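## Task

Locate the object whose underside shows the letters X then E, reading left to right, and leave it by itself lying flat on the tray's floor. No other object may be in the tray or lying off the table close to it. Nothing counts unless every condition holds, and it must stay that way without the robot holding it.

## Robot and tools

ROBOT. Two six-joint arms with parallel grippers, named left_arm and right_arm. The names do not match image sides. They stand on opposite sides of the table; left_arm's base is at (+0.057, +0.489, +0.077) m and right_arm's at (-0.005, -0.435, +0.074) m.

FRAME. One shared scene frame: origin at the table centre, table top at z = +0.020 m, +z up, left_arm on the +y side. Reported gripper positions are in metres and orientations are quat_wxyz. The reported point lies between the finger pads, 3 to 4 cm behind the tips. Fingers point along the gripper's +x axis and close along its y axis. Reported hand positions can drift from the truth, most at long reach.

execute_actions. Argument actions is a list holding at most one item. An empty list only returns the state, with pictures. An action item is {"rows": [...], "steps": n}, where n is 1 to 15 (default 15) and each step lasts 1/30 s; an action needs at least 4 steps. A wait item is {"steps": n} with n up to 300 and no rows. Optional pictures: true adds camera images to a result.

ROWS. rows is one list of up to 15 rows covering both arms together. Each row has exactly 14 numbers: left_arm's waist, shoulder, elbow, wrist pitch, wrist yaw, wrist roll, gripper opening, then the same seven for right_arm. Always send all 14, even when only one arm should move. One row is used per step; if there are fewer rows than steps the last row repeats. Joint values are absolute target angles in radians (joint space, not Cartesian), in the same form as the Joint positions line. Ranges: waist -3.054 to 3.054, shoulder 0.000 to 3.142, elbow 0.000 to 2.356, wrist pitch -1.571 to 1.571, wrist yaw -1.571 to 1.571, wrist roll -3.142 to 3.142. A target more than 0.010 rad outside a range and farther out than the current angle gets the call refused; real limits may differ by 0.010 either way, and overshooting targets are clipped, reported as "joint sent to its limit".

OPENING. Absolute, from -1 to +1; +1 is fully open (0.088 m pad gap). Empty fingers touch near -0.80; going lower adds nothing. Closing fully takes at least about 0.5 s. To hold something, command roughly 0.07 below its grip_measured value; smaller margins squeeze less. Very thin parts (under about 3 mm) get proportionally less force.

MOTION LIMITS. Per step, each joint's target is kept within a lead of its measured angle: 0.211 rad for waist, shoulder, elbow, 0.213 wrist pitch, 0.267 wrist yaw, 0.228 wrist roll. If the targets would move a gripper more than 70 mm from where it is, all are pulled back proportionally. So big moves need several calls. Friction can leave a joint short, especially at long reach, and small changes may not happen; check Joint positions after each move.

TIMING. The simulation keeps running while you compose replies. Each action's result arrives 4 steps before it finishes; those steps run afterwards. Arms keep heading for the last row sent until they settle or a step is HELD.

RESULTS. The state line gives each arm's gripper position, quaternion and velocities. Joint positions and Joint velocities list six joints per arm plus the pad gap in metres. grip_measured is the measured opening on the command scale; it may be off by about 1 mm and reads up to about 3 mm narrow when squeezing. "joint command not followed" means a clearance check altered or blocked targets. HELD marks steps whose command was not sent. MOTOR HOT warns from 50 °C; an OVER-TEMPERATURE FAULT stops the arm near 95 °C and can end with the arm going limp. A torque fault stops an arm for 10 s.

zoom_image. camera is one of cam_head_left, cam_head_right, cam_high, cam_low, cam_left_wrist, cam_right_wrist; region is [x0, y0, x1, y1] in image pixels from the top-left, at most 504 by 504. Images normally returned are cam_head_left, cam_head_right, cam_left_wrist, cam_right_wrist, each 504x504, with calibration supplied in OpenCV form (K, distortion, world-to-camera transform). Use the wrist cameras or lifting and tilting objects to read letters on undersides.

read_manual. Optional section, "licences"; returns licence text only.

finished_scene. Argument scene is the current scene's number. Replying without any tool call ends everything.

AVOID. Knocking or dropping objects off the table, dropping or slamming the held part, hard pushes, arms colliding or pressing on each other, and joint loads near the limits (waist 17.2, shoulder 21.3, elbow 21.3, wrist pitch 5.61, wrist yaw 5.59, wrist roll 5.24 N m; held weight counts). Occasional tugs may pull on a held part, so grip firmly. Long holding heats motors. Release the object so it rests flat in the tray before finishing; faster, smoother, lower-effort motion is preferred.

Each tool is called by a JSON object that holds its "api" and its "payload", one argument or row to a line.

## Session

{"api": "execute_actions", "payload": {
  "actions": []
}}

Scene clock: 0.00 s of 4730.00 s.
left_arm: end_effector_position=(-0.1504, +0.0456, +0.2890) grip_measured=-0.794 end_effector_quat_wxyz=(-0.025, +0.522, -0.429, -0.737) end_effector_velocity=(+0.000, +0.001, -0.001) end_effector_angular_velocity=(+0.008, -0.005, +0.007) | right_arm: end_effector_position=(+0.2670, -0.3459, +0.3649) grip_measured=-0.783 end_effector_quat_wxyz=(+0.867, -0.179, +0.462, -0.054) end_effector_velocity=(-0.002, +0.001, -0.002) end_effector_angular_velocity=(+0.008, +0.019, +0.012)
Joint positions: left_arm=[-0.523  1.954  1.869 -0.886  0.289  1.824  0.   ] | right_arm=[-0.509  1.389  1.592 -1.382  0.564  0.3    0.001]
Joint velocities: left_arm=[-0.002  0.002  0.002 -0.007 -0.007 -0.007 -0.   ] | right_arm=[-0.002 -0.002 -0.002 -0.007 -0.022 -0.007 -0.   ]
Heat: left arm: hottest shoulder 31 °C (+0.0 °C/min); right arm: hottest elbow 32 °C (+0.0 °C/min).

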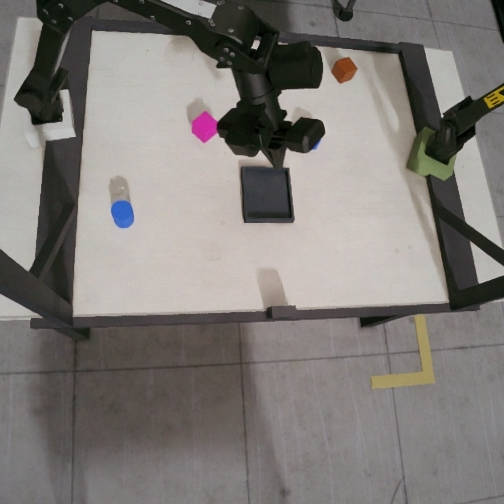

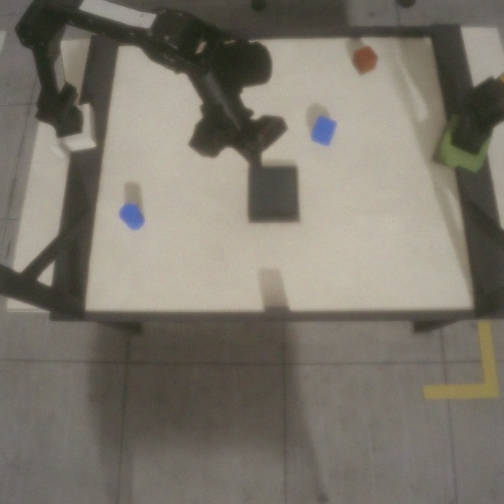

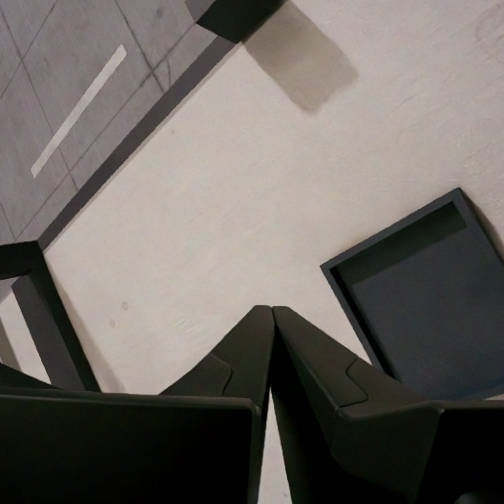

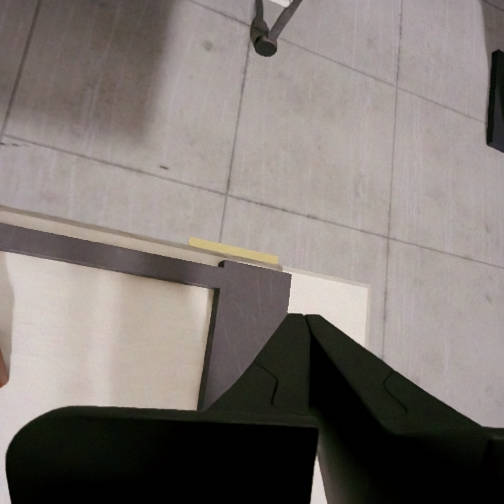

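{"api": "zoom_image", "payload": {
  "camera": "cam_head_left",
  "region": [80, 30, 420, 330]
}}

{"api": "zoom_image", "payload": {
  "camera": "cam_head_right",
  "region": [80, 30, 440, 330]
}}

Region (80, 30, 420, 330) of cam_head_left's 504x504 image, scaled by 1.482, with more detail than that image has; it fills the top 445 rows of this view, and the rest is white.

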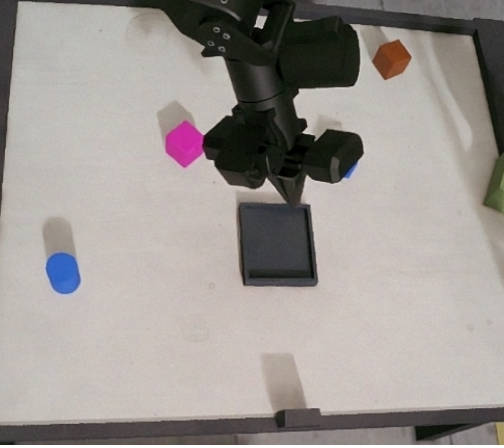

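Region (80, 30, 440, 330) of cam_head_right's 504x504 image, scaled by 1.400, with more detail than that image has.

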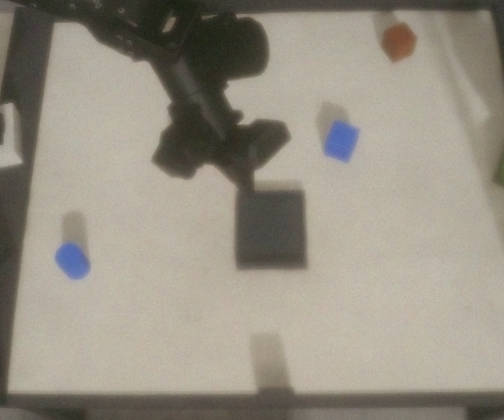

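{"api": "zoom_image", "payload": {
  "camera": "cam_head_left",
  "region": [170, 90, 250, 170]
}}

{"api": "zoom_image", "payload": {
  "camera": "cam_head_left",
  "region": [305, 35, 385, 115]
}}

{"api": "zoom_image", "payload": {
  "camera": "cam_head_left",
  "region": [85, 165, 165, 245]
}}

{"api": "zoom_image", "payload": {
  "camera": "cam_head_right",
  "region": [285, 90, 365, 170]
}}

{"api": "zoom_image", "payload": {
  "camera": "cam_head_right",
  "region": [325, 25, 405, 105]
}}

{"api": "zoom_image", "payload": {
  "camera": "cam_head_left",
  "region": [240, 255, 320, 335]
}}

Region (170, 90, 250, 170) of cam_head_left's 504x504 image, scaled by 6.300, with more detail than that image has.

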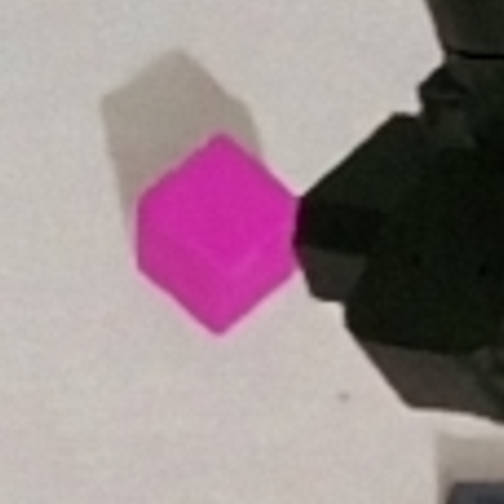

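Region (305, 35, 385, 115) of cam_head_left's 504x504 image, scaled by 6.300, with more detail than that image has.

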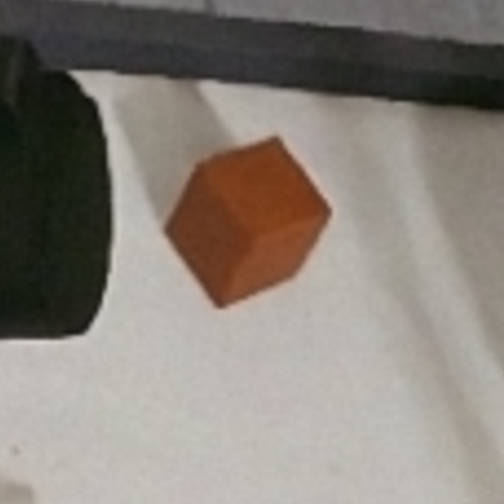

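Region (85, 165, 165, 245) of cam_head_left's 504x504 image, scaled by 6.300, with more detail than that image has.

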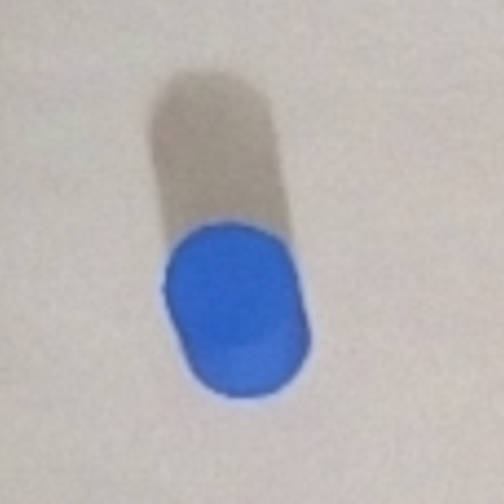

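Region (285, 90, 365, 170) of cam_head_right's 504x504 image, scaled by 6.300, with more detail than that image has.

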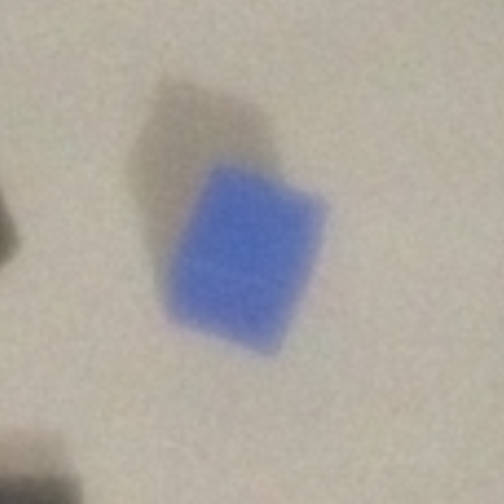

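Region (325, 25, 405, 105) of cam_head_right's 504x504 image, scaled by 6.300, with more detail than that image has.

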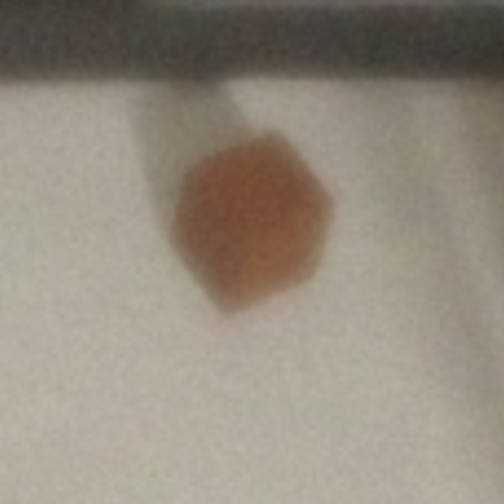

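Region (240, 255, 320, 335) of cam_head_left's 504x504 image, scaled by 6.300, with more detail than that image has.

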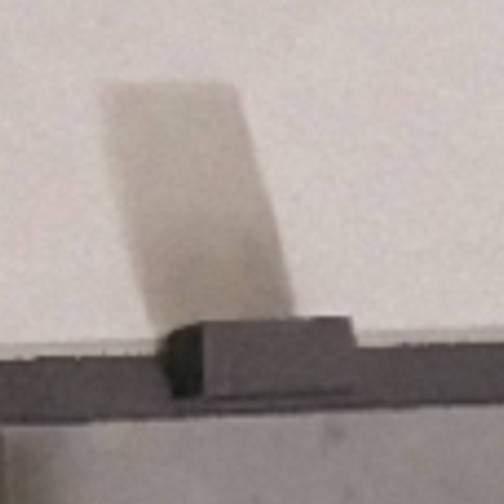

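{"api": "execute_actions", "payload": {
  "actions": [
    {"rows": [[-0.166,1.933,1.415,-1.053,0.0,0.855,1.0,-0.461,1.808,1.262,-1.025,0.0,0.148,1.0]], "steps": 15}
  ]
}}

{"api": "execute_actions", "payload": {
  "actions": [
    {"steps": 20}
  ],
  "pictures": true
}}

Scene clock: 6.20 s of 4730.00 s.
left_arm: end_effector_position=(+0.0184, +0.0829, +0.1821) grip_measured=+0.433 end_effector_quat_wxyz=(+0.076, +0.680, -0.058, -0.727) end_effector_velocity=(+0.425, +0.299, -0.351) end_effector_angular_velocity=(+1.457, -0.240, +2.337) | right_arm: end_effector_position=(+0.2741, -0.2553, +0.2039) grip_measured=+0.451 end_effector_quat_wxyz=(+0.755, -0.181, +0.616, +0.131) end_effector_velocity=(-0.105, +0.186, -0.505) end_effector_angular_velocity=(+0.342, +1.589, +0.473)
Joint positions: left_arm=[-0.25   1.939  1.579 -1.015  0.049  1.464  0.06 ] | right_arm=[-0.474  1.672  1.345 -1.09   0.144  0.178  0.061]
Joint velocities: left_arm=[ 0.828 -0.012 -1.17  -0.242 -0.418 -1.458  0.175] | right_arm=[ 0.071  1.067 -0.584  0.608 -1.267 -0.212  0.175]
Heat: left arm: hottest shoulder 34 °C (+29.0 °C/min); right arm: hottest elbow 33 °C (+9.7 °C/min).
Steps of this call (steps 1 to 90: nothing new was sent; then 2.83 s passed at rest; steps 91 to 101: the first 11 steps of this action). Readings (joint positions):
91: left_arm=[-0.519 1.953 1.856 -0.888 0.270 1.802] | right_arm=[-0.509 1.399 1.577 -1.360 0.543 0.286]
92: left_arm=[-0.507 1.947 1.839 -0.912 0.238 1.775] | right_arm=[-0.505 1.407 1.560 -1.328 0.508 0.269]
94: left_arm=[-0.462 1.940 1.794 -0.949 0.180 1.718] | right_arm=[-0.495 1.448 1.515 -1.265 0.434 0.239]
98: left_arm=[-0.342 1.940 1.683 -0.994 0.096 1.592] | right_arm=[-0.481 1.569 1.407 -1.153 0.275 0.199]
101: the state above

Scene clock: 6.87 s of 4730.00 s.
left_arm: end_effector_position=(+0.0597, +0.1295, +0.1400) grip_measured=+0.998 end_effector_quat_wxyz=(+0.250, +0.661, +0.246, -0.664) end_effector_velocity=(+0.000, +0.002, +0.000) end_effector_angular_velocity=(+0.007, -0.007, +0.020) | right_arm: end_effector_position=(+0.2543, -0.2397, +0.1453) grip_measured=+1.000 end_effector_quat_wxyz=(+0.692, -0.172, +0.679, +0.174) end_effector_velocity=(-0.002, -0.001, +0.002) end_effector_angular_velocity=(+0.004, +0.006, +0.020)
Joint positions: left_arm=[-0.165  1.939  1.426 -1.051  0.002  0.863  0.088] | right_arm=[-0.463  1.796  1.269 -1.027  0.005  0.153  0.088]
Joint velocities: left_arm=[-0.002 -0.002 -0.002 -0.007 -0.007 -0.022 -0.   ] | right_arm=[-0.002 -0.007 -0.002 -0.007 -0.007 -0.022  0.   ]
Heat: left arm: hottest shoulder 35 °C (+35.0 °C/min); right arm: hottest elbow 33 °C (+8.7 °C/min).
Kept back: nothing.
Steps of this call (steps 1 to 4: the last 4 steps of your previous action; steps 5 to 20: the robot went on to your last target). Readings (joint positions):
1: left_arm=[-0.224 1.939 1.538 -1.024 0.036 1.403] | right_arm=[-0.471 1.707 1.325 -1.070 0.104 0.171]
2: left_arm=[-0.201 1.939 1.503 -1.037 0.023 1.339] | right_arm=[-0.468 1.738 1.308 -1.057 0.073 0.166]
4: left_arm=[-0.171 1.941 1.451 -1.050 0.010 1.212] | right_arm=[-0.464 1.781 1.281 -1.046 0.038 0.159]
8: left_arm=[-0.164 1.940 1.432 -1.051 0.005 0.974] | right_arm=[-0.463 1.796 1.269 -1.031 0.013 0.155]
20: the state above
camera_calibration (this result's frames):
cam_left_wrist: T_world_to_cam=[[-0.698168, 0.715849, 0.0110714, -0.0495929], [0.679612, 0.657804, 0.324685, -0.140851], [0.225143, 0.234209, -0.945757, 0.162587], [0, 0, 0, 1]] pos_world=[0.0244945, 0.090074, 0.200049]
cam_right_wrist: T_world_to_cam=[[0.518405, -0.854337, -0.0369524, -0.317247], [-0.804507, -0.501905, 0.317584, 0.0723886], [-0.28987, -0.134908, -0.94751, 0.260047], [0, 0, 0, 1]] pos_world=[0.298079, -0.199621, 0.211685]

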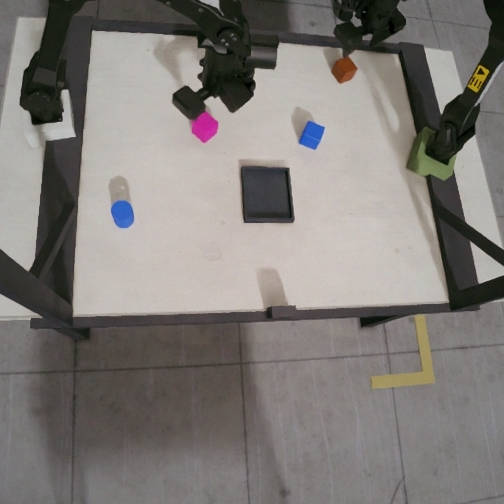

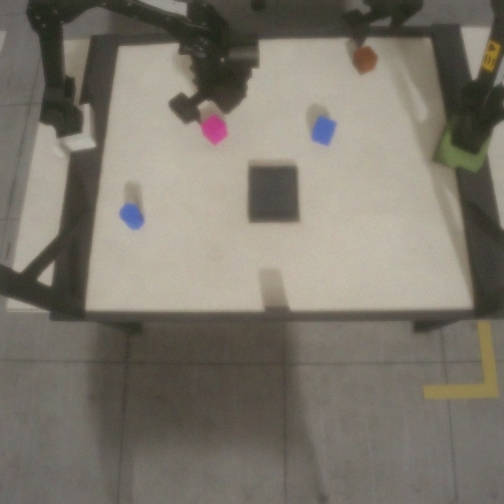

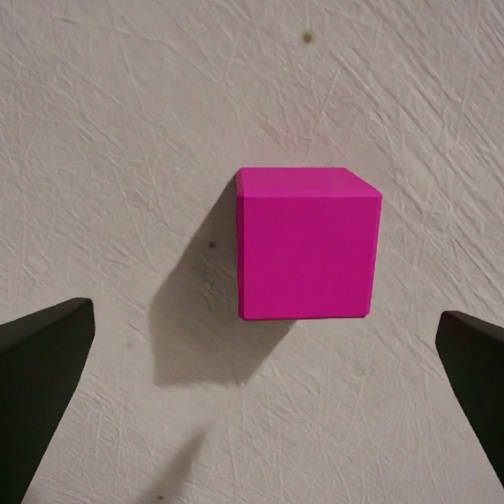

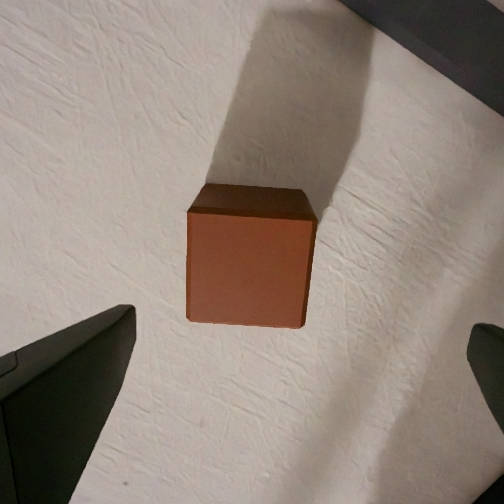

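{"api": "zoom_image", "payload": {
  "camera": "cam_head_left",
  "region": [180, 100, 230, 150]
}}

{"api": "zoom_image", "payload": {
  "camera": "cam_head_left",
  "region": [288, 110, 338, 160]
}}

Region (180, 100, 230, 150) of cam_head_left's 504x504 image, scaled by 10.080, with more detail than that image has.

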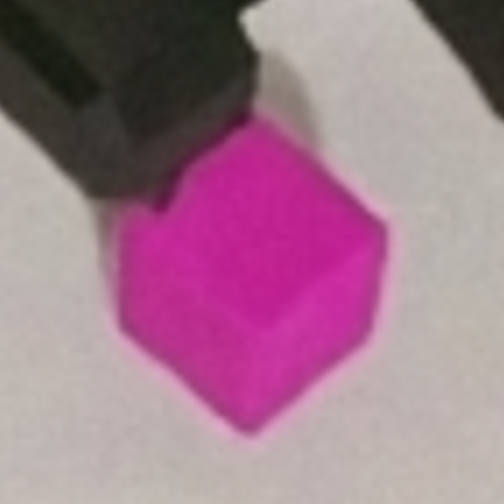

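Region (288, 110, 338, 160) of cam_head_left's 504x504 image, scaled by 10.080, with more detail than that image has.

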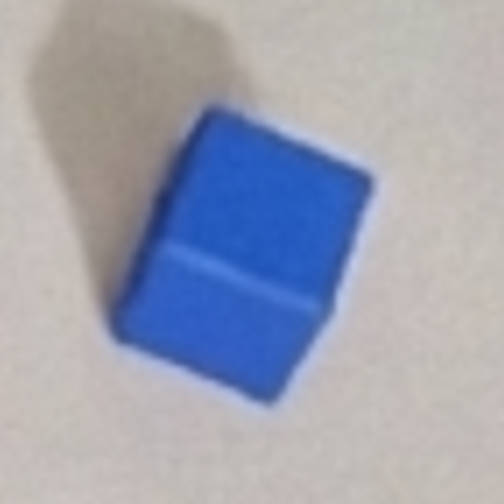

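{"api": "execute_actions", "payload": {
  "actions": [
    {"rows": [[-0.205,1.94,1.42,-1.04,0.0,0.82,1.0,-0.414,1.80,1.265,-1.02,0.0,0.20,1.0],[-0.205,1.947,1.40,-1.02,0.0,0.82,1.0,-0.414,1.812,1.25,-1.0,0.0,0.20,1.0],[-0.205,1.956,1.38,-0.99,0.0,0.82,1.0,-0.414,1.828,1.236,-0.97,0.0,0.20,1.0],[-0.205,1.965,1.36,-0.96,0.0,0.82,1.0,-0.414,1.844,1.22,-0.94,0.0,0.20,1.0],[-0.205,1.974,1.34,-0.93,0.0,0.82,1.0,-0.414,1.86,1.206,-0.91,0.0,0.20,1.0],[-0.205,1.983,1.32,-0.90,0.0,0.82,1.0,-0.414,1.876,1.19,-0.88,0.0,0.20,1.0],[-0.205,1.992,1.30,-0.875,0.0,0.82,1.0,-0.414,1.892,1.176,-0.85,0.0,0.20,1.0],[-0.205,2.0,1.28,-0.85,0.0,0.82,1.0,-0.414,1.908,1.16,-0.825,0.0,0.20,1.0],[-0.205,2.009,1.26,-0.82,0.0,0.82,1.0,-0.414,1.922,1.148,-0.795,0.0,0.20,1.0],[-0.205,2.018,1.244,-0.797,0.0,0.82,1.0,-0.414,1.936,1.136,-0.771,0.0,0.20,1.0]], "steps": 15}
  ]
}}

{"api": "execute_actions", "payload": {
  "actions": [
    {"steps": 8}
  ],
  "pictures": true
}}

Scene clock: 9.50 s of 4730.00 s.
left_arm: end_effector_position=(+0.0459, +0.1315, +0.0897) grip_measured=+0.998 end_effector_quat_wxyz=(+0.253, +0.660, +0.240, -0.665) end_effector_velocity=(+0.003, +0.080, -0.199) end_effector_angular_velocity=(+0.305, -0.017, +0.020) | right_arm: end_effector_position=(+0.2507, -0.2226, +0.0913) grip_measured=+1.000 end_effector_quat_wxyz=(+0.693, -0.172, +0.677, +0.178) end_effector_velocity=(-0.037, -0.034, -0.209) end_effector_angular_velocity=(-0.201, +0.230, -0.010)
Joint positions: left_arm=[-0.205  1.991  1.286 -0.845 -0.     0.826  0.088] | right_arm=[-0.416  1.896  1.169 -0.82   0.002  0.193  0.088]
Joint velocities: left_arm=[-0.002  0.291 -0.447  0.432 -0.007 -0.022 -0.   ] | right_arm=[-0.002  0.427 -0.339  0.462  0.007  0.007  0.   ]
Heat: left arm: hottest shoulder 36 °C (+31.6 °C/min); right arm: hottest elbow 33 °C (+6.3 °C/min).
Steps of this call (steps 1 to 30: the robot went on to your last target; steps 31 to 68: nothing new was sent; steps 69 to 79: the first 11 steps of this action). Readings (joint positions):
69: left_arm=[-0.168 1.939 1.426 -1.051 0.001 0.851] | right_arm=[-0.460 1.796 1.269 -1.027 0.004 0.159]
70: left_arm=[-0.174 1.939 1.423 -1.044 -0.000 0.843] | right_arm=[-0.451 1.796 1.268 -1.021 0.004 0.169]
72: left_arm=[-0.190 1.940 1.406 -1.010 -0.000 0.834] | right_arm=[-0.431 1.801 1.257 -0.988 0.004 0.181]
76: left_arm=[-0.205 1.962 1.341 -0.913 -0.000 0.828] | right_arm=[-0.416 1.848 1.211 -0.891 0.002 0.191]
79: the state above

Scene clock: 9.77 s of 4730.00 s.
left_arm: end_effector_position=(+0.0460, +0.1343, +0.0765) grip_measured=+0.998 end_effector_quat_wxyz=(+0.252, +0.661, +0.242, -0.664) end_effector_velocity=(+0.000, +0.005, +0.000) end_effector_angular_velocity=(+0.022, -0.008, +0.005) | right_arm: end_effector_position=(+0.2502, -0.2230, +0.0784) grip_measured=+1.000 end_effector_quat_wxyz=(+0.692, -0.173, +0.679, +0.177) end_effector_velocity=(-0.004, -0.003, +0.000) end_effector_angular_velocity=(-0.009, +0.021, +0.020)
Joint positions: left_arm=[-0.205  2.01   1.255 -0.801 -0.     0.826  0.088] | right_arm=[-0.416  1.921  1.145 -0.776  0.002  0.195  0.088]
Joint velocities: left_arm=[-0.002 -0.002 -0.002 -0.022 -0.007 -0.007 -0.   ] | right_arm=[-0.002 -0.002 -0.002 -0.022 -0.007 -0.022  0.   ]
Heat: left arm: hottest shoulder 36 °C (+30.7 °C/min); right arm: hottest elbow 33 °C (+6.1 °C/min).
Kept back: nothing.
Steps of this call (steps 1 to 4: the last 4 steps of your previous action; steps 5 to 8: the robot went on to your last target). Readings (joint positions):
1: left_arm=[-0.205 2.000 1.274 -0.834 -0.000 0.826] | right_arm=[-0.416 1.908 1.159 -0.808 0.002 0.194]
2: left_arm=[-0.205 2.006 1.264 -0.825 -0.000 0.826] | right_arm=[-0.416 1.916 1.152 -0.800 0.002 0.194]
4: left_arm=[-0.205 2.010 1.255 -0.814 -0.000 0.826] | right_arm=[-0.416 1.921 1.145 -0.787 0.002 0.195]
8: the state above
camera_calibration (this result's frames):
cam_left_wrist: T_world_to_cam=[[-0.696289, 0.71775, 0.00407945, -0.061671], [0.680642, 0.658465, 0.32117, -0.113911], [0.227834, 0.226404, -0.947013, 0.105534], [0, 0, 0, 1]] pos_world=[0.010548, 0.0953777, 0.136779]
cam_right_wrist: T_world_to_cam=[[0.523001, -0.851381, -0.0402486, -0.303575], [-0.801798, -0.507462, 0.3156, 0.096887], [-0.28912, -0.132788, -0.948038, 0.198118], [0, 0, 0, 1]] pos_world=[0.293734, -0.182984, 0.145028]

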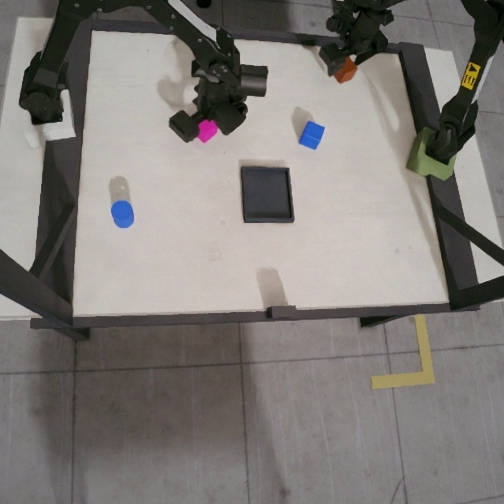

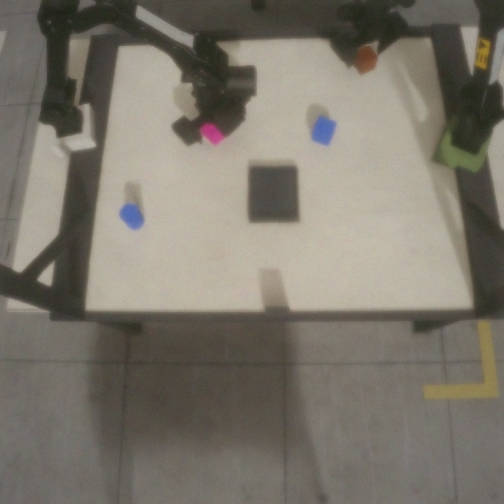

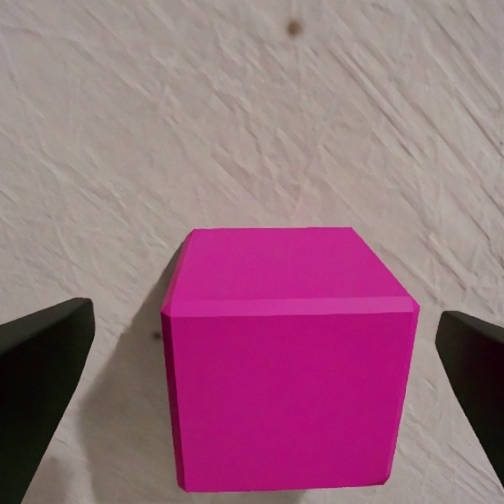

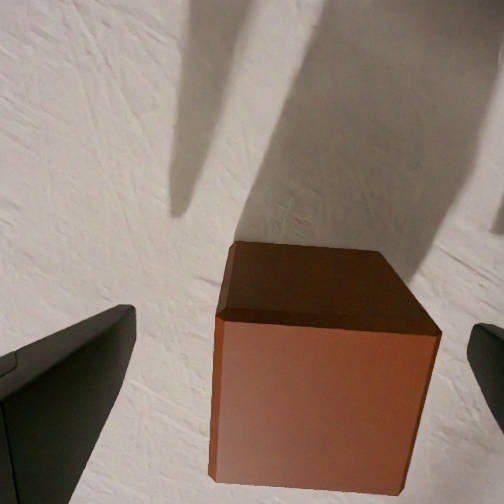

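{"api": "execute_actions", "payload": {
  "actions": [
    {"rows": [[-0.205,2.022,1.245,-0.79,0.0,0.826,1.0,-0.416,1.94,1.135,-0.765,0.0,0.195,1.0],[-0.205,2.03,1.234,-0.782,0.0,0.826,1.0,-0.416,1.952,1.126,-0.757,0.0,0.195,1.0],[-0.205,2.038,1.223,-0.775,0.0,0.826,1.0,-0.416,1.963,1.117,-0.749,0.0,0.195,1.0],[-0.205,2.038,1.223,-0.775,0.0,0.826,1.0,-0.416,1.963,1.117,-0.749,0.0,0.195,1.0],[-0.205,2.038,1.223,-0.775,0.0,0.826,0.6,-0.416,1.963,1.117,-0.749,0.0,0.195,0.6],[-0.205,2.038,1.223,-0.775,0.0,0.826,0.3,-0.416,1.963,1.117,-0.749,0.0,0.195,0.3],[-0.205,2.038,1.223,-0.775,0.0,0.826,0.0,-0.416,1.963,1.117,-0.749,0.0,0.195,0.0]], "steps": 15}
  ]
}}

{"api": "execute_actions", "payload": {
  "actions": [
    {"steps": 8}
  ],
  "pictures": true
}}

Scene clock: 11.23 s of 4730.00 s.
left_arm: end_effector_position=(+0.0462, +0.1390, +0.0660) grip_measured=+0.249 end_effector_quat_wxyz=(+0.246, +0.663, +0.248, -0.662) end_effector_velocity=(+0.000, -0.001, +0.000) end_effector_angular_velocity=(-0.008, -0.007, -0.010) | right_arm: end_effector_position=(+0.2467, -0.2260, +0.0663) grip_measured=+0.252 end_effector_quat_wxyz=(+0.685, -0.176, +0.686, +0.173) end_effector_velocity=(+0.004, +0.007, +0.000) end_effector_angular_velocity=(+0.040, -0.014, -0.010)
Joint positions: left_arm=[-0.205  2.027  1.232 -0.779 -0.     0.826  0.051] | right_arm=[-0.416  1.947  1.126 -0.753  0.002  0.195  0.051]
Joint velocities: left_arm=[-0.002 -0.002 -0.002  0.007 -0.007  0.007 -0.175] | right_arm=[-0.002 -0.002 -0.002  0.037 -0.022  0.007 -0.175]
Heat: left arm: hottest shoulder 36 °C (+26.7 °C/min); right arm: hottest elbow 33 °C (+5.3 °C/min).
Steps of this call (steps 1 to 30: the robot went on to your last target; steps 31 to 33: nothing new was sent; steps 34 to 44: the first 11 steps of this action). Readings (joint positions):
34: left_arm=[-0.205 2.010 1.253 -0.799 -0.000 0.826] | right_arm=[-0.416 1.921 1.145 -0.773 0.002 0.195]
35: left_arm=[-0.205 2.011 1.252 -0.794 -0.000 0.826] | right_arm=[-0.416 1.923 1.143 -0.769 0.002 0.195]
37: left_arm=[-0.205 2.015 1.245 -0.784 -0.000 0.826] | right_arm=[-0.416 1.930 1.139 -0.759 0.002 0.195]
41: left_arm=[-0.205 2.025 1.234 -0.781 -0.000 0.826] | right_arm=[-0.416 1.945 1.127 -0.755 0.002 0.195]
44: the state above

Scene clock: 11.50 s of 4730.00 s.
left_arm: end_effector_position=(+0.0462, +0.1387, +0.0660) grip_measured=+0.078 end_effector_quat_wxyz=(+0.247, +0.663, +0.247, -0.662) end_effector_velocity=(+0.000, +0.002, +0.000) end_effector_angular_velocity=(+0.007, -0.008, +0.005) | right_arm: end_effector_position=(+0.2469, -0.2258, +0.0663) grip_measured=+0.078 end_effector_quat_wxyz=(+0.685, -0.176, +0.685, +0.174) end_effector_velocity=(-0.003, -0.002, -0.001) end_effector_angular_velocity=(-0.002, +0.014, -0.010)
Joint positions: left_arm=[-0.205  2.027  1.232 -0.777 -0.     0.826  0.043] | right_arm=[-0.416  1.947  1.126 -0.752  0.002  0.195  0.043]
Joint velocities: left_arm=[-0.002 -0.002 -0.002 -0.007 -0.007 -0.007 -0.   ] | right_arm=[-0.002 -0.002 -0.007 -0.007 -0.007  0.007 -0.   ]
Heat: left arm: hottest shoulder 36 °C (+26.1 °C/min); right arm: hottest elbow 33 °C (+5.2 °C/min).
Kept back: nothing.
Steps of this call (steps 1 to 4: the last 4 steps of your previous action; steps 5 to 8: the robot went on to your last target). Readings (joint positions):
1: left_arm=[-0.205 2.027 1.232 -0.778 -0.000 0.826] | right_arm=[-0.416 1.947 1.126 -0.752 0.002 0.195]
2: left_arm=[-0.205 2.027 1.232 -0.777 -0.000 0.826] | right_arm=[-0.416 1.947 1.126 -0.752 0.002 0.195]
4: left_arm=[-0.205 2.027 1.232 -0.777 -0.000 0.826] | right_arm=[-0.416 1.947 1.126 -0.752 0.002 0.195]
8: the state above
camera_calibration (this result's frames):
cam_left_wrist: T_world_to_cam=[[-0.696293, 0.717607, 0.0146899, -0.0653591], [0.680485, 0.653488, 0.331503, -0.113516], [0.228289, 0.240819, -0.94334, 0.0923363], [0, 0, 0, 1]] pos_world=[0.0106575, 0.0988471, 0.125696]
cam_right_wrist: T_world_to_cam=[[0.522051, -0.852101, -0.0372415, -0.304811], [-0.796743, -0.502789, 0.335268, 0.0951432], [-0.304407, -0.145355, -0.941386, 0.185765], [0, 0, 0, 1]] pos_world=[0.29148, -0.184891, 0.131627]

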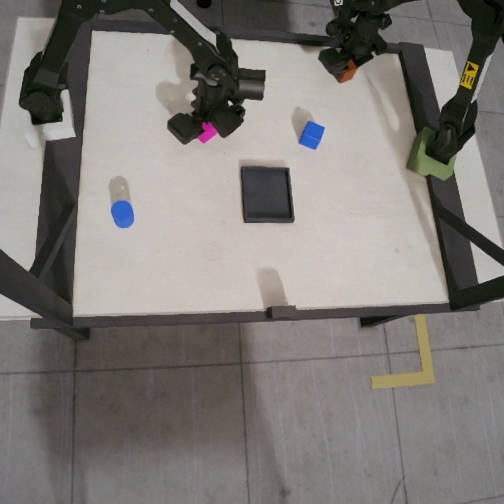

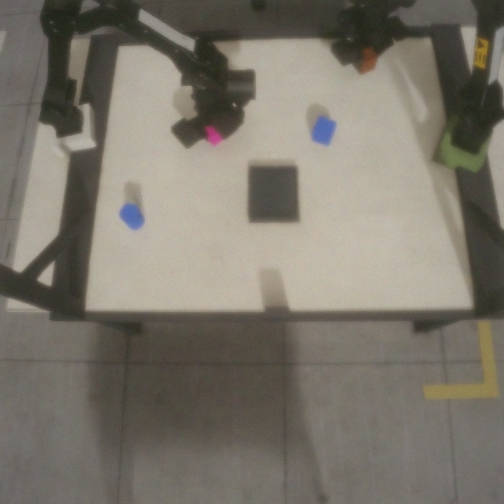

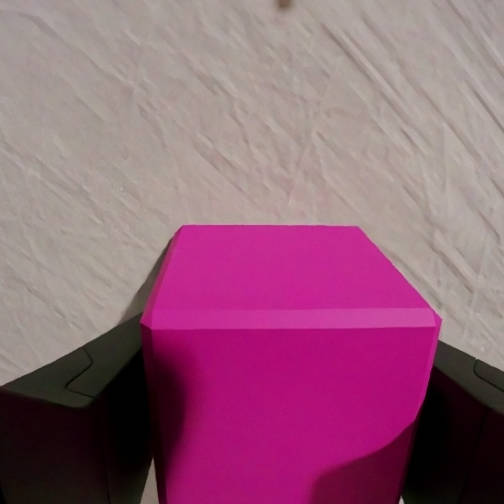

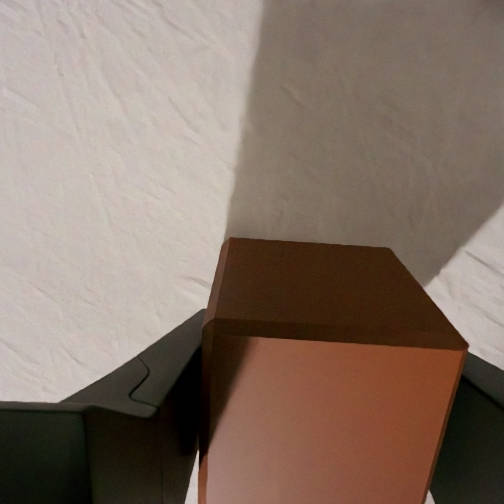

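{"api": "execute_actions", "payload": {
  "actions": [
    {"rows": [[-0.205,1.98,1.232,-0.777,0,0.826,0,-0.416,1.90,1.126,-0.752,0,0.195,0],[-0.208,1.935,1.232,-0.777,0,0.82,0,-0.416,1.86,1.126,-0.752,0,0.19,0],[-0.211,1.89,1.232,-0.777,0,0.78,0,-0.40,1.815,1.126,-0.752,0,0.18,0],[-0.214,1.845,1.232,-0.777,0,0.72,0,-0.35,1.77,1.126,-0.752,0,0.17,0],[-0.217,1.80,1.232,-0.777,0,0.66,0,-0.28,1.73,1.126,-0.752,0,0.15,0],[-0.22,1.755,1.232,-0.777,0,0.60,0,-0.21,1.685,1.126,-0.752,0,0.13,0],[-0.223,1.71,1.232,-0.777,0,0.54,0,-0.14,1.64,1.126,-0.752,0,0.11,0],[-0.226,1.665,1.232,-0.777,0,0.48,0,-0.07,1.60,1.126,-0.752,0,0.09,0],[-0.229,1.62,1.232,-0.777,0,0.42,0,0.0,1.555,1.126,-0.752,0,0.07,0],[-0.232,1.575,1.232,-0.777,0,0.36,0,0.07,1.51,1.126,-0.752,0,0.05,0],[-0.235,1.53,1.22,-0.74,0,0.30,0,0.14,1.47,1.12,-0.72,0,0.03,0],[-0.238,1.485,1.21,-0.70,0,0.24,0,0.21,1.425,1.11,-0.68,0,0.01,0],[-0.241,1.44,1.20,-0.65,0,0.18,0,0.28,1.38,1.10,-0.63,0,0,0],[-0.241,1.395,1.18,-0.60,0,0.12,0,0.34,1.34,1.09,-0.58,0,0,0],[-0.241,1.35,1.16,-0.55,0,0.06,0,0.394,1.30,1.08,-0.53,0,0,0]], "steps": 15}
  ]
}}

{"api": "execute_actions", "payload": {
  "actions": [
    {"rows": [[-0.241,1.31,1.14,-0.49,0,0,0,0.394,1.265,1.07,-0.47,0,0,0],[-0.241,1.27,1.12,-0.43,0,0,0,0.394,1.23,1.06,-0.41,0,0,0],[-0.241,1.23,1.10,-0.37,0,0,0,0.394,1.195,1.05,-0.35,0,0,0],[-0.241,1.19,1.08,-0.31,0,0,0,0.394,1.16,1.04,-0.29,0,0,0],[-0.241,1.15,1.06,-0.25,0,0,0,0.394,1.125,1.03,-0.24,0,0,0],[-0.241,1.11,1.04,-0.19,0,0,0,0.394,1.09,1.02,-0.18,0,0,0],[-0.241,1.07,1.03,-0.13,0,0,0,0.394,1.06,1.015,-0.12,0,0,0],[-0.241,1.04,1.02,-0.08,0,0,0,0.394,1.03,1.01,-0.07,0,0,0],[-0.241,1.015,1.01,-0.04,0,0,0,0.394,1.01,1.005,-0.03,0,0,0],[-0.241,1.0,1.0,0,0,0,0,0.394,1.0,1.0,0,0,0,0]], "steps": 15}
  ]
}}

{"api": "execute_actions", "payload": {
  "actions": [
    {"steps": 10}
  ],
  "pictures": true
}}

Scene clock: 13.60 s of 4730.00 s.
left_arm: end_effector_position=(+0.0381, +0.1200, +0.1955) grip_measured=+0.078 end_effector_quat_wxyz=(+0.465, +0.523, +0.243, -0.671) end_effector_velocity=(-0.035, -0.025, +0.494) end_effector_angular_velocity=(-1.566, +0.703, +1.479) | right_arm: end_effector_position=(+0.1895, -0.1467, +0.1692) grip_measured=+0.078 end_effector_quat_wxyz=(+0.730, -0.240, +0.533, +0.354) end_effector_velocity=(-0.373, +0.293, +0.364) end_effector_angular_velocity=(+0.926, -0.785, +1.823)
Joint positions: left_arm=[-0.225  1.648  1.228 -0.771 -0.     0.448  0.043] | right_arm=[-0.132  1.627  1.127 -0.748  0.005  0.099  0.043]
Joint velocities: left_arm=[-0.095 -1.36  -0.002  0.242 -0.007 -1.692 -0.   ] | right_arm=[ 1.35  -1.087 -0.002  0.125 -0.022 -0.491  0.   ]
Heat: left arm: hottest shoulder 37 °C (+26.5 °C/min); right arm: hottest elbow 33 °C (+4.4 °C/min).
Steps of this call (steps 1 to 15: the robot went on to your last target; steps 16 to 52: nothing new was sent; steps 53 to 63: the first 11 steps of this action). Readings (joint positions):
53: left_arm=[-0.205 2.022 1.232 -0.777 -0.000 0.826] | right_arm=[-0.416 1.942 1.126 -0.751 0.002 0.195]
54: left_arm=[-0.205 2.011 1.231 -0.777 -0.000 0.826] | right_arm=[-0.416 1.933 1.125 -0.751 0.002 0.195]
56: left_arm=[-0.206 1.966 1.228 -0.777 -0.000 0.792] | right_arm=[-0.410 1.890 1.123 -0.751 0.003 0.190]
60: left_arm=[-0.215 1.792 1.228 -0.777 -0.000 0.615] | right_arm=[-0.272 1.739 1.126 -0.751 0.005 0.146]
63: the state above

Scene clock: 14.10 s of 4730.00 s.
left_arm: end_effector_position=(+0.0345, +0.1382, +0.4451) grip_measured=+0.078 end_effector_quat_wxyz=(+0.683, +0.038, +0.029, -0.729) end_effector_velocity=(+0.012, +0.174, +0.383) end_effector_angular_velocity=(-1.544, +0.151, +0.010) | right_arm: end_effector_position=(+0.0246, -0.0830, +0.4246) grip_measured=+0.078 end_effector_quat_wxyz=(+0.734, -0.052, +0.062, +0.674) end_effector_velocity=(-0.077, -0.153, +0.600) end_effector_angular_velocity=(+2.389, -0.236, +0.191)
Joint positions: left_arm=[-0.238  1.049  1.037 -0.083 -0.     0.01   0.043] | right_arm=[ 0.376  1.061  1.029 -0.131 -0.     0.008  0.043]
Joint velocities: left_arm=[-0.002 -0.755 -0.164  0.96  -0.007 -0.051 -0.   ] | right_arm=[ 0.178 -0.877 -0.081  1.604 -0.007 -0.037 -0.   ]
Heat: left arm: hottest shoulder 37 °C (+25.5 °C/min); right arm: hottest elbow 33 °C (+4.3 °C/min).
Steps of this call (steps 1 to 4: the last 4 steps of your previous action; steps 5 to 15: the first 11 steps of this action). Readings (joint positions):
5: left_arm=[-0.237 1.427 1.194 -0.605 -0.000 0.156] | right_arm=[0.084 1.436 1.114 -0.620 0.005 0.037]
6: left_arm=[-0.238 1.382 1.178 -0.557 -0.000 0.111] | right_arm=[0.126 1.398 1.108 -0.579 0.005 0.032]
8: left_arm=[-0.238 1.299 1.142 -0.449 -0.000 0.059] | right_arm=[0.207 1.325 1.094 -0.496 0.005 0.023]
12: left_arm=[-0.238 1.142 1.068 -0.224 -0.000 0.019] | right_arm=[0.339 1.167 1.051 -0.305 0.000 0.011]
15: the state above

Scene clock: 14.43 s of 4730.00 s.
left_arm: end_effector_position=(+0.0352, +0.1496, +0.4651) grip_measured=+0.078 end_effector_quat_wxyz=(+0.684, +0.001, -0.003, -0.730) end_effector_velocity=(-0.002, +0.000, +0.012) end_effector_angular_velocity=(-0.060, +0.011, -0.010) | right_arm: end_effector_position=(+0.0187, -0.0970, +0.4639) grip_measured=+0.078 end_effector_quat_wxyz=(+0.731, +0.004, -0.000, +0.682) end_effector_velocity=(-0.002, +0.000, +0.007) end_effector_angular_velocity=(+0.052, +0.004, +0.010)
Joint positions: left_arm=[-0.238  1.     1.01  -0.007 -0.     0.006  0.043] | right_arm=[ 0.39   0.996  1.011 -0.008 -0.     0.005  0.043]
Joint velocities: left_arm=[-0.002 -0.002 -0.007  0.066  0.007 -0.007 -0.   ] | right_arm=[ 0.002 -0.002 -0.017  0.066 -0.007  0.007  0.   ]
Heat: left arm: hottest shoulder 37 °C (+24.9 °C/min); right arm: hottest elbow 33 °C (+4.2 °C/min).
Kept back: nothing.
Steps of this call (steps 1 to 4: the last 4 steps of your previous action; steps 5 to 10: the robot went on to your last target). Readings (joint positions):
1: left_arm=[-0.238 1.029 1.034 -0.057 -0.000 0.009] | right_arm=[0.381 1.036 1.029 -0.088 -0.000 0.007]
2: left_arm=[-0.238 1.014 1.032 -0.038 -0.000 0.008] | right_arm=[0.383 1.017 1.029 -0.058 -0.000 0.006]
4: left_arm=[-0.238 1.001 1.028 -0.019 -0.000 0.007] | right_arm=[0.387 0.996 1.028 -0.029 -0.000 0.006]
8: left_arm=[-0.238 1.000 1.013 -0.012 -0.000 0.006] | right_arm=[0.389 0.996 1.015 -0.013 -0.000 0.005]
10: the state above
camera_calibration (this result's frames):
cam_left_wrist: T_world_to_cam=[[-0.995616, 0.0785257, 0.0508126, 0.00266885], [-0.0220969, 0.33041, -0.943579, 0.420624], [-0.0908842, -0.940565, -0.327226, 0.37014], [0, 0, 0, 1]] pos_world=[0.0455915, 0.208953, 0.517876]
cam_right_wrist: T_world_to_cam=[[0.998528, -0.0300206, 0.0451746, -0.0285759], [0.0327129, -0.33102, -0.943057, 0.43898], [0.0432648, 0.943146, -0.329551, 0.324585], [0, 0, 0, 1]] pos_world=[0.000130392, -0.161678, 0.522241]

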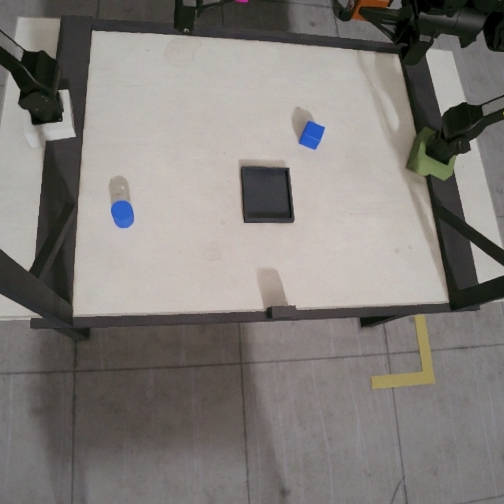

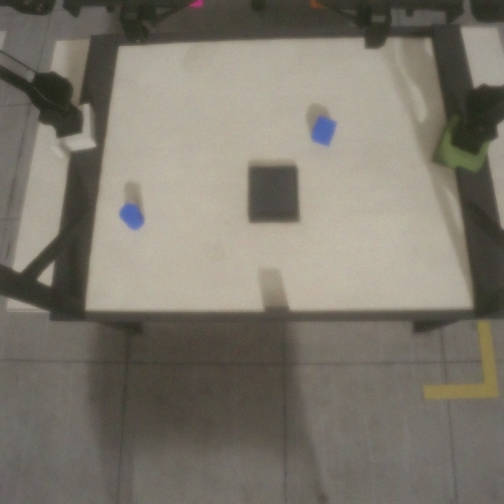

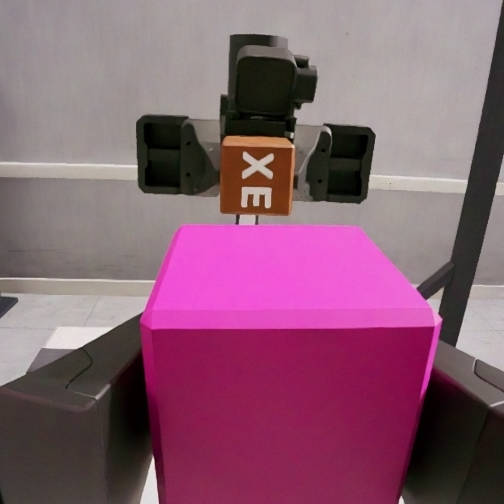

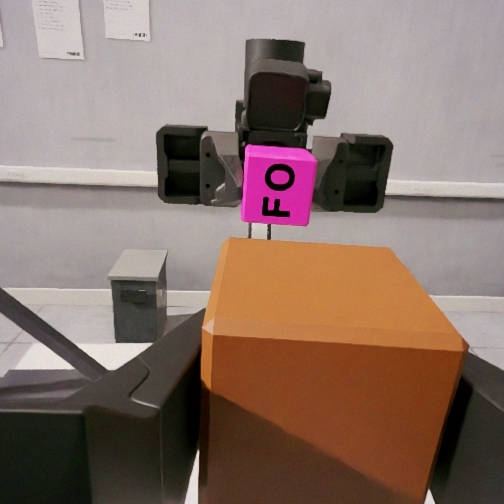

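{"api": "zoom_image", "payload": {
  "camera": "cam_left_wrist",
  "region": [205, 120, 310, 225]
}}

{"api": "zoom_image", "payload": {
  "camera": "cam_right_wrist",
  "region": [225, 130, 330, 235]
}}

Region (205, 120, 310, 225) of cam_left_wrist's 504x504 image, scaled by 4.800, with more detail than that image has.

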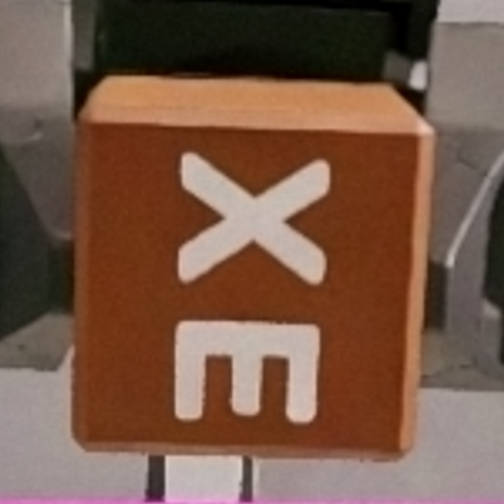

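Region (225, 130, 330, 235) of cam_right_wrist's 504x504 image, scaled by 4.800, with more detail than that image has.

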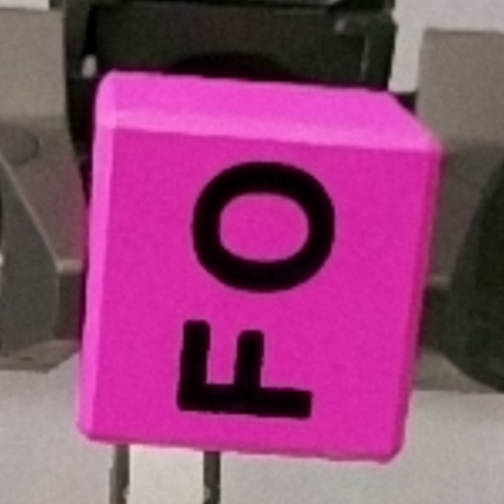

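{"api": "zoom_image", "payload": {
  "camera": "cam_head_left",
  "region": [228, 155, 308, 235]
}}

Region (228, 155, 308, 235) of cam_head_left's 504x504 image, scaled by 6.300, with more detail than that image has.

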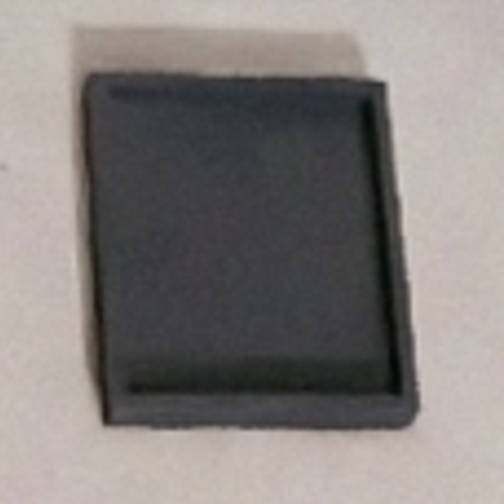

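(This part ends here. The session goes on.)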